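# Leave only the cable-end power strip switch on

## Task

Flip the power strip's switches until the one closest to the cable end is on and every other switch is off, with the strip upright at the end and the result holding without the robot touching or pressing on it.

## Robot and tools

Robot: a single six-joint Doosan M1013 arm carrying a Robotiq 2F-140 two-finger gripper. There is one camera, cam_wrist (504x504), fixed to the gripper. Tipping anything off the table fails the job. Dropping objects, slamming into things, hitting hard or pushing very hard all count against the run.

Frames. Results are in a scene frame whose origin sits on the table surface below the arm base. +z is up, and +y is to the left when facing along +x. The base may be tilted. Motion offsets use the gripper's own axes instead: the fingers extend along +z and close along y. end_effector_position is the point midway between the pads when they are closed. Closed fingertips stick out about 33 mm past it, open ones about 9 mm. Closing pushes the tips roughly 24 mm further out, so keep that much clearance above a surface before closing.

execute_actions(actions): actions is a list of up to 15 actions, run in order. Each action is a table of up to 15 rows. Each row lasts one 1/30 s control step, so an action covers 15 steps (0.5 s), and a short table repeats its final row. A row is 9 numbers in [-1, 1]: dx, dy, dz, rx, ry, rz, position, force_limit, speed. The first six are not a pose. They are an offset in gripper axes from the gripper's measured pose when that action began (for a call's first action, the last pose any result reported). Every row is measured from that same start, so rows do not add up. 1.0 equals 0.6 m for dx/dy/dz, or 180 degrees for the rotation vector rx/ry/rz. Each control step the command is clipped to at most 70 mm and 16 degrees from the measured pose, so a large offset may need several actions. position: +1 is fully open (140 mm), about -0.8 brings the pads together, and -1 closes until blocked. force_limit: about 14 N at -1, 60 N at 0, 107 N at +1. speed (finger speed): about 30 mm/s at -1, 140 at 0, 250 at +1. An empty list only reports the state. Six extra stiffness scales (0 to 1, one per joint) may follow a row only when stiffness control is allowed. Assume it is not allowed, so the arm is stiff.

move(target, speed, stop_force, blocking): target is one row in the same layout (9 numbers). Its six motion numbers are an offset in gripper axes from the pose in the latest result that shows one. The gripper travels in a straight line and does not avoid obstacles. speed is in m/s, 0.002 to 0.5 (default 0.25), and turning is capped at twice that in rad/s. A path lasts 0.5 to 10 s and is cut off at 10 s. stop_force (N, 20 to 80, only after the scene has run 0.2 s) ends the path when the push against the motion, measured along the line to the target, rises by that much. The gripper then steps back slightly and holds. With stop_force, creep very slowly and aim past the contact. Do not rely on it during rotations, and leave it out when backing off something you are touching. Without it, a target even slightly beyond a firm contact can trigger a fault. blocking=false returns after 0.5 s while the arm keeps moving. It cannot be combined with stop_force, and you must then use wait or stop before sending new motion. The 'move:' line reports the outcome: done, off_target, moving, held, fault or contact. It also lists limits (paced = command clipped; held = some steps blocked by a check) and the distance to target.

wait(seconds): 0 to 10 s, holding the last command. wait(0) checks on a running move. stop(): brakes a running move, which needs some stopping distance. The fingers keep going. zoom_image(camera="cam_wrist", region=[x0, y0, x1, y1]): pixel box from the top-left, at most 504x504, for a closer look. read_manual(section="licences"): only licence text, no motion. finished_scene(scene): ends the given scene and reports success. Call it only once the switches are set, the strip sits upright, and the gripper has let go.

Result lines: end_effector_position (m), end_effector_quat_wxyz, and linear/angular velocities in the scene frame. At long reach the printed position may be off. 'Hand target' shows the pose the controller is currently heading for. 'pose unreachable' means the clearance check changed or blocked the command. object_status: 0 moving, 1 blocked while opening, 2 blocked while closing (a grip), 3 reached the requested position or the pads met. position_measured is in counts: 3 fully open, 230 pads touching. To squeeze harder, raise force_limit and nudge position (for example -1 to -0.98). Joint torques are offset and noisy. Flange force is the estimated external force on the gripper and is never exactly zero. 'no reading' appears near singular poses or at the start. MOTOR HOT warns of heating, and going past it brakes the arm.

Faults: a joint torque reaching its load limit (waist/shoulder 299, elbow 140, wrist joints 39.6 N m) or any outside force of 144 N halts the arm for 10 s and drops the rest of the call. Joint ranges: elbow ±2.792 rad, the others ±6.283 rad. For switches, press with the closed fingertips, moving slowly, with stop_force set or with small offsets. Check the switch states with the camera before finishing.

Each tool is called by a JSON object that holds its "api" and its "payload".

## Session

{"api": "execute_actions", "payload": {"actions": []}}

Scene clock: 0.00 s.
end_effector_position=(+0.8907, -0.1742, +0.3448) position_measured=3 object_status=3 end_effector_quat_wxyz=(-0.031, +0.237, +0.953, +0.184) end_effector_velocity=(-0.000, -0.000, -0.001) end_effector_angular_velocity=(+0.000, +0.002, +0.001)
Joint positions: [-0.376  0.652  1.064  0.363  1.54  -1.479]
Joint velocities: [-0.     0.002 -0.    -0.001  0.001 -0.001]
Joint torques (N m, as the joint torque sensors report them, + toward a larger angle): no reading
Flange force (N, the push that the arm receives, along the gripper's own x y z axes): no reading
Hand target: +0.891, -0.174, +0.345; -0.031, +0.237, +0.953, +0.184
Joint stiffness scale: [1. 1. 1. 1. 1. 1.]

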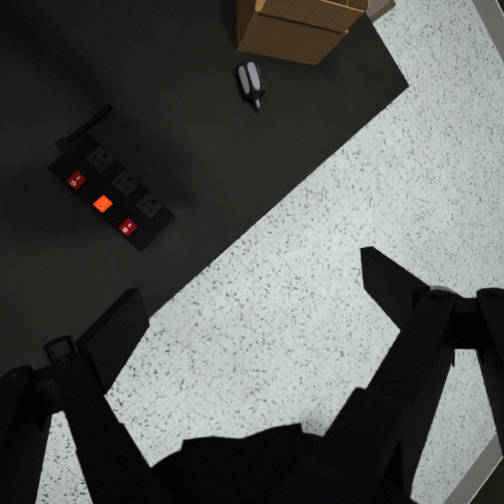

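{"api": "move", "payload": {"target": [0.1075,-0.2917,0.314,0.121,-0.012,-0.197,-1,0,1]}}

{"api": "zoom_image", "payload": {"camera": "cam_wrist", "region": [150,140,350,340]}}

Scene clock: 12.60 s.
end_effector_position=(+0.7589, -0.2211, +0.1203) position_measured=233 object_status=3 end_effector_quat_wxyz=(-0.000, -0.065, +0.998, +0.002) end_effector_velocity=(+0.002, -0.001, +0.001) end_effector_angular_velocity=(-0.004, -0.008, +0.002)
Joint positions: [-0.344  0.559  1.611  0.009  0.974 -2.036]
Joint velocities: [ 0.001 -0.002  0.    -0.002 -0.007 -0.   ]
Joint torques (N m, as the joint torque sensors report them, + toward a larger angle): [  0.48 -84.97 -34.69   3.66  -0.07   0.68]
Flange force (N, the push that the arm receives, along the gripper's own x y z axes): [6.2 1.1 -3.9]
Hand target: +0.757, -0.221, +0.120; -0.001, -0.069, +0.998, -0.000
Off the commanded pose: 0.001 m, 1 deg.
Joint stiffness scale: [1. 1. 1. 1. 1. 1.]
move: done

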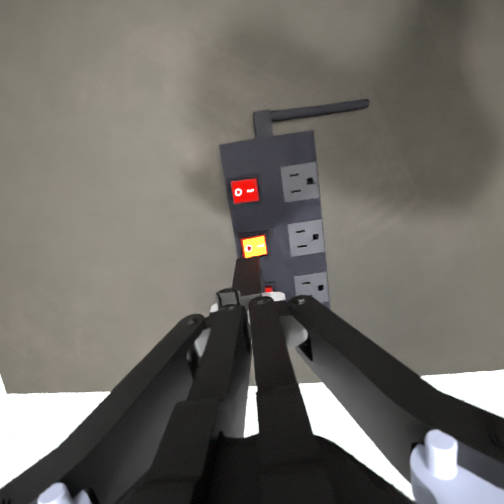

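Region (150, 140, 350, 340) of cam_wrist's 504x504 image, scaled by 2.520, with more detail than that image has.

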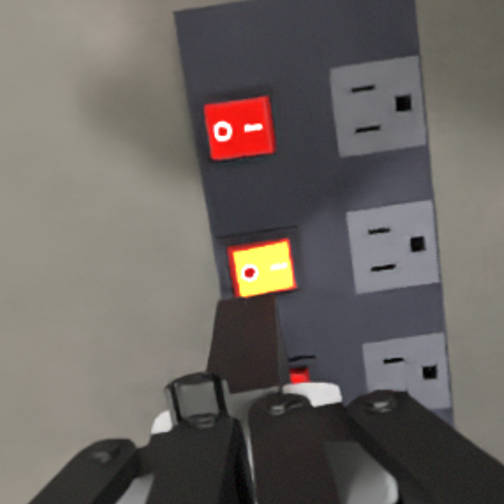

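{"api": "move", "payload": {"target": [0.012,-0.009,0.048,0,0,0,-1,0,1], "speed": 0.1}}

{"api": "zoom_image", "payload": {"camera": "cam_wrist", "region": [150,140,350,340]}}

Scene clock: 15.80 s.
end_effector_position=(+0.7550, -0.2266, +0.0951) position_measured=233 object_status=3 end_effector_quat_wxyz=(+0.001, -0.065, +0.998, +0.002) end_effector_velocity=(+0.001, -0.000, +0.000) end_effector_angular_velocity=(-0.000, -0.003, -0.002)
Joint positions: [-0.352  0.578  1.633  0.009  0.93  -2.044]
Joint velocities: [-0.    -0.    -0.001  0.001 -0.003  0.001]
Joint torques (N m, as the joint torque sensors report them, + toward a larger angle): [  1.24 -85.83 -33.1    3.45   0.58   0.22]
Flange force (N, the push that the arm receives, along the gripper's own x y z axes): [5.5 0.0 -3.2]
Hand target: +0.752, -0.227, +0.092; -0.000, -0.065, +0.998, +0.002
Off the commanded pose: 0.004 m, 0 deg.
Joint stiffness scale: [1. 1. 1. 1. 1. 1.]
move: off_target

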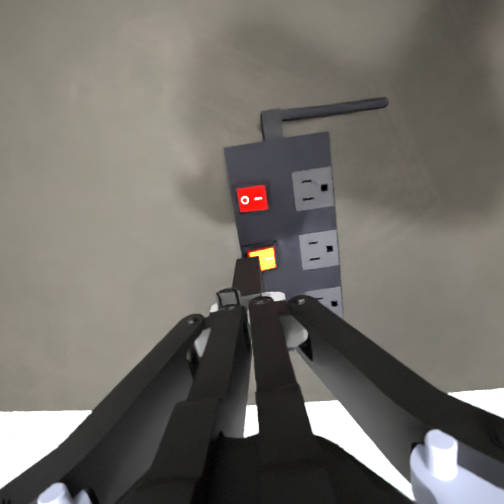

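Region (150, 140, 350, 340) of cam_wrist's 504x504 image, scaled by 2.520, with more detail than that image has.

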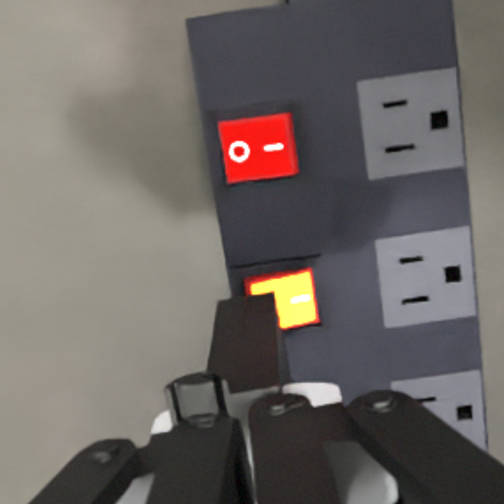

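{"api": "move", "payload": {"target": [0.01,0,0.055,0,0,0,-1,0,1], "speed": 0.01, "stop_force": 20}}

{"api": "move", "payload": {"target": [0,0,-0.026,0,0,0,-1,0,1], "speed": 0.1}}

{"api": "move", "payload": {"target": [0.078,0.04,0,0,0,0,-1,0,1], "speed": 0.1}}

{"api": "zoom_image", "payload": {"camera": "cam_wrist", "region": [150,140,350,340]}}

Scene clock: 21.33 s.
end_effector_position=(+0.7550, -0.2273, +0.0773) position_measured=233 object_status=3 end_effector_quat_wxyz=(+0.005, -0.064, +0.998, -0.000) end_effector_velocity=(+0.001, +0.000, +0.000) end_effector_angular_velocity=(-0.000, -0.001, -0.001)
Joint positions: [-0.352  0.593  1.648  0.009  0.893 -2.044]
Joint velocities: [ 0.001 -0.    -0.001  0.001 -0.     0.001]
Joint torques (N m, as the joint torque sensors report them, + toward a larger angle): [  2.75 -79.44 -29.64   3.83  -0.86   0.46]
Flange force (N, the push that the arm receives, along the gripper's own x y z axes): [7.5 -1.1 -14.4]
Hand target: +0.755, -0.227, +0.077; +0.004, -0.064, +0.998, +0.000
Off the commanded pose: 0.016 m, 0 deg.
Joint stiffness scale: [1. 1. 1. 1. 1. 1.]
move: contact

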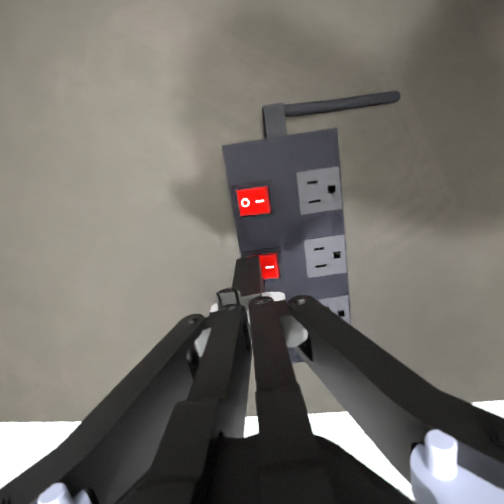

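Scene clock: 22.07 s.
end_effector_position=(+0.7527, -0.2264, +0.0893) position_measured=233 object_status=3 end_effector_quat_wxyz=(+0.003, -0.064, +0.998, +0.001) end_effector_velocity=(-0.000, -0.000, +0.001) end_effector_angular_velocity=(+0.000, +0.001, -0.000)
Joint positions: [-0.352  0.579  1.645  0.009  0.913 -2.044]
Joint velocities: [-0.    -0.001 -0.001 -0.     0.003 -0.   ]
Joint torques (N m, as the joint torque sensors report them, + toward a larger angle): [  0.6  -86.24 -33.09   3.45   0.21   0.55]
Flange force (N, the push that the arm receives, along the gripper's own x y z axes): [5.0 0.0 -3.1]
Hand target: +0.755, -0.227, +0.093; +0.005, -0.064, +0.998, -0.000
Off the commanded pose: 0.004 m, 0 deg.
Joint stiffness scale: [1. 1. 1. 1. 1. 1.]
move: off_target

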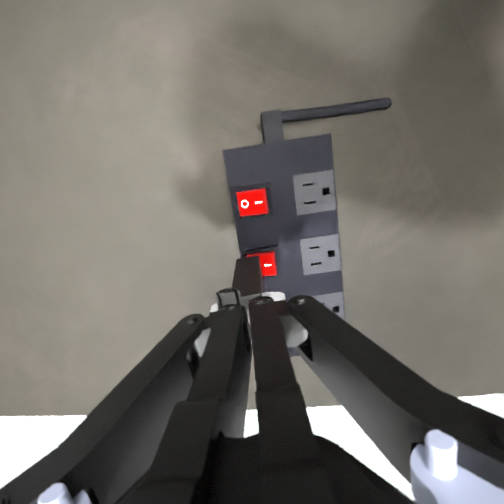

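Scene clock: 22.97 s.
end_effector_position=(+0.7048, -0.2096, +0.0894) position_measured=233 object_status=3 end_effector_quat_wxyz=(+0.003, -0.064, +0.998, +0.001) end_effector_velocity=(-0.001, +0.001, +0.000) end_effector_angular_velocity=(+0.000, -0.000, -0.001)
Joint positions: [-0.352  0.515  1.756  0.009  0.866 -2.044]
Joint velocities: [ 0.    -0.001  0.002  0.    -0.001  0.001]
Joint torques (N m, as the joint torque sensors report them, + toward a larger angle): [  0.21 -77.89 -31.57   3.27   0.26   0.37]
Flange force (N, the push that the arm receives, along the gripper's own x y z axes): [5.8 1.5 -5.0]
Hand target: +0.703, -0.209, +0.089; +0.003, -0.064, +0.998, +0.001
Off the commanded pose: 0.002 m, 0 deg.
Joint stiffness scale: [1. 1. 1. 1. 1. 1.]
move: done

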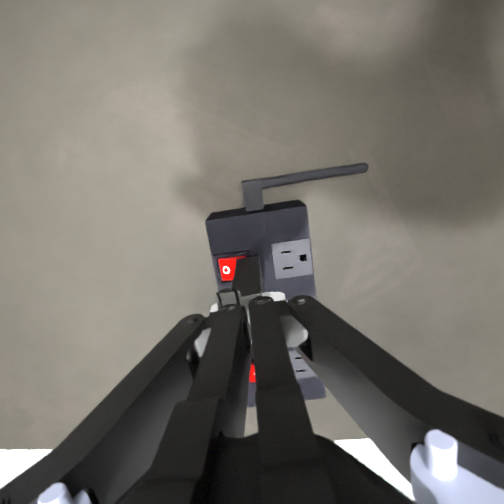

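Region (150, 140, 350, 340) of cam_wrist's 504x504 image, scaled by 2.520, with more detail than that image has.

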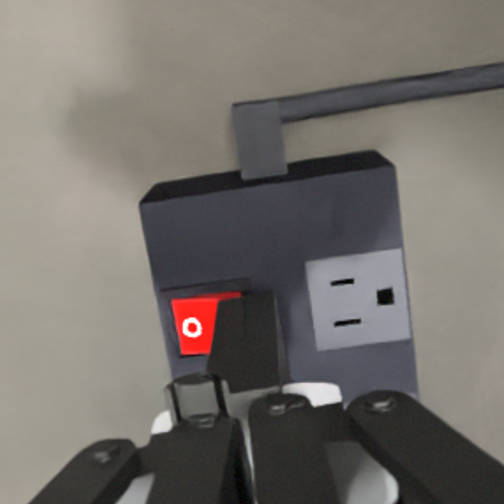

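{"api": "move", "payload": {"target": [0,0,0.045,0,0,0,-1,0,1], "speed": 0.01, "stop_force": 20}}

{"api": "move", "payload": {"target": [0,0,-0.1,0,0,0,1,0,-0.3], "speed": 0.15}}

Scene clock: 26.43 s.
end_effector_position=(+0.7078, -0.2108, +0.0767) position_measured=233 object_status=3 end_effector_quat_wxyz=(+0.005, -0.064, +0.998, -0.000) end_effector_velocity=(-0.000, +0.001, -0.000) end_effector_angular_velocity=(+0.000, +0.001, +0.002)
Joint positions: [-0.352  0.53   1.759  0.009  0.842 -2.044]
Joint velocities: [ 0.001  0.     0.    -0.     0.    -0.001]
Joint torques (N m, as the joint torque sensors report them, + toward a larger angle): [  0.   -72.32 -30.34   2.97  -1.68   0.25]
Flange force (N, the push that the arm receives, along the gripper's own x y z axes): [9.5 3.7 -15.5]
Hand target: +0.708, -0.211, +0.076; +0.005, -0.064, +0.998, -0.000
Off the commanded pose: 0.015 m, 0 deg.
Joint stiffness scale: [1. 1. 1. 1. 1. 1.]
move: contact

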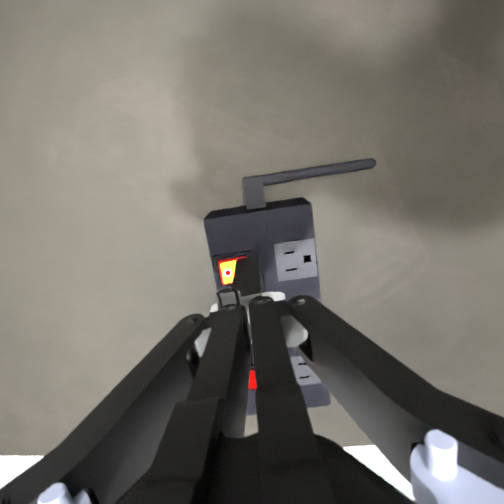

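Scene clock: 28.00 s.
end_effector_position=(+0.7053, -0.2095, +0.1333) position_measured=3 object_status=3 end_effector_quat_wxyz=(+0.004, -0.064, +0.998, +0.000) end_effector_velocity=(-0.000, +0.000, -0.000) end_effector_angular_velocity=(+0.001, -0.000, -0.002)
Joint positions: [-0.352  0.47   1.731  0.009  0.934 -2.044]
Joint velocities: [-0.     0.     0.001  0.001 -0.001  0.001]
Joint torques (N m, as the joint torque sensors report them, + toward a larger angle): [  0.72 -76.68 -33.84   3.52   0.18   0.38]
Flange force (N, the push that the arm receives, along the gripper's own x y z axes): [6.1 0.4 -3.1]
Hand target: +0.707, -0.211, +0.137; +0.005, -0.064, +0.998, -0.000
Off the commanded pose: 0.004 m, 0 deg.
Joint stiffness scale: [1. 1. 1. 1. 1. 1.]
move: off_target

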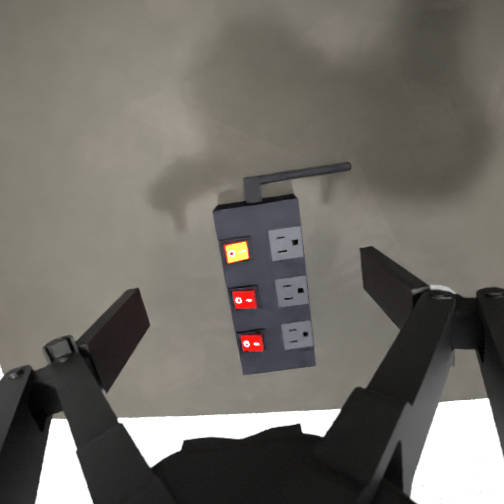

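{"api": "finished_scene", "payload": {"scene": 2}}

The scene is finished: the task was done.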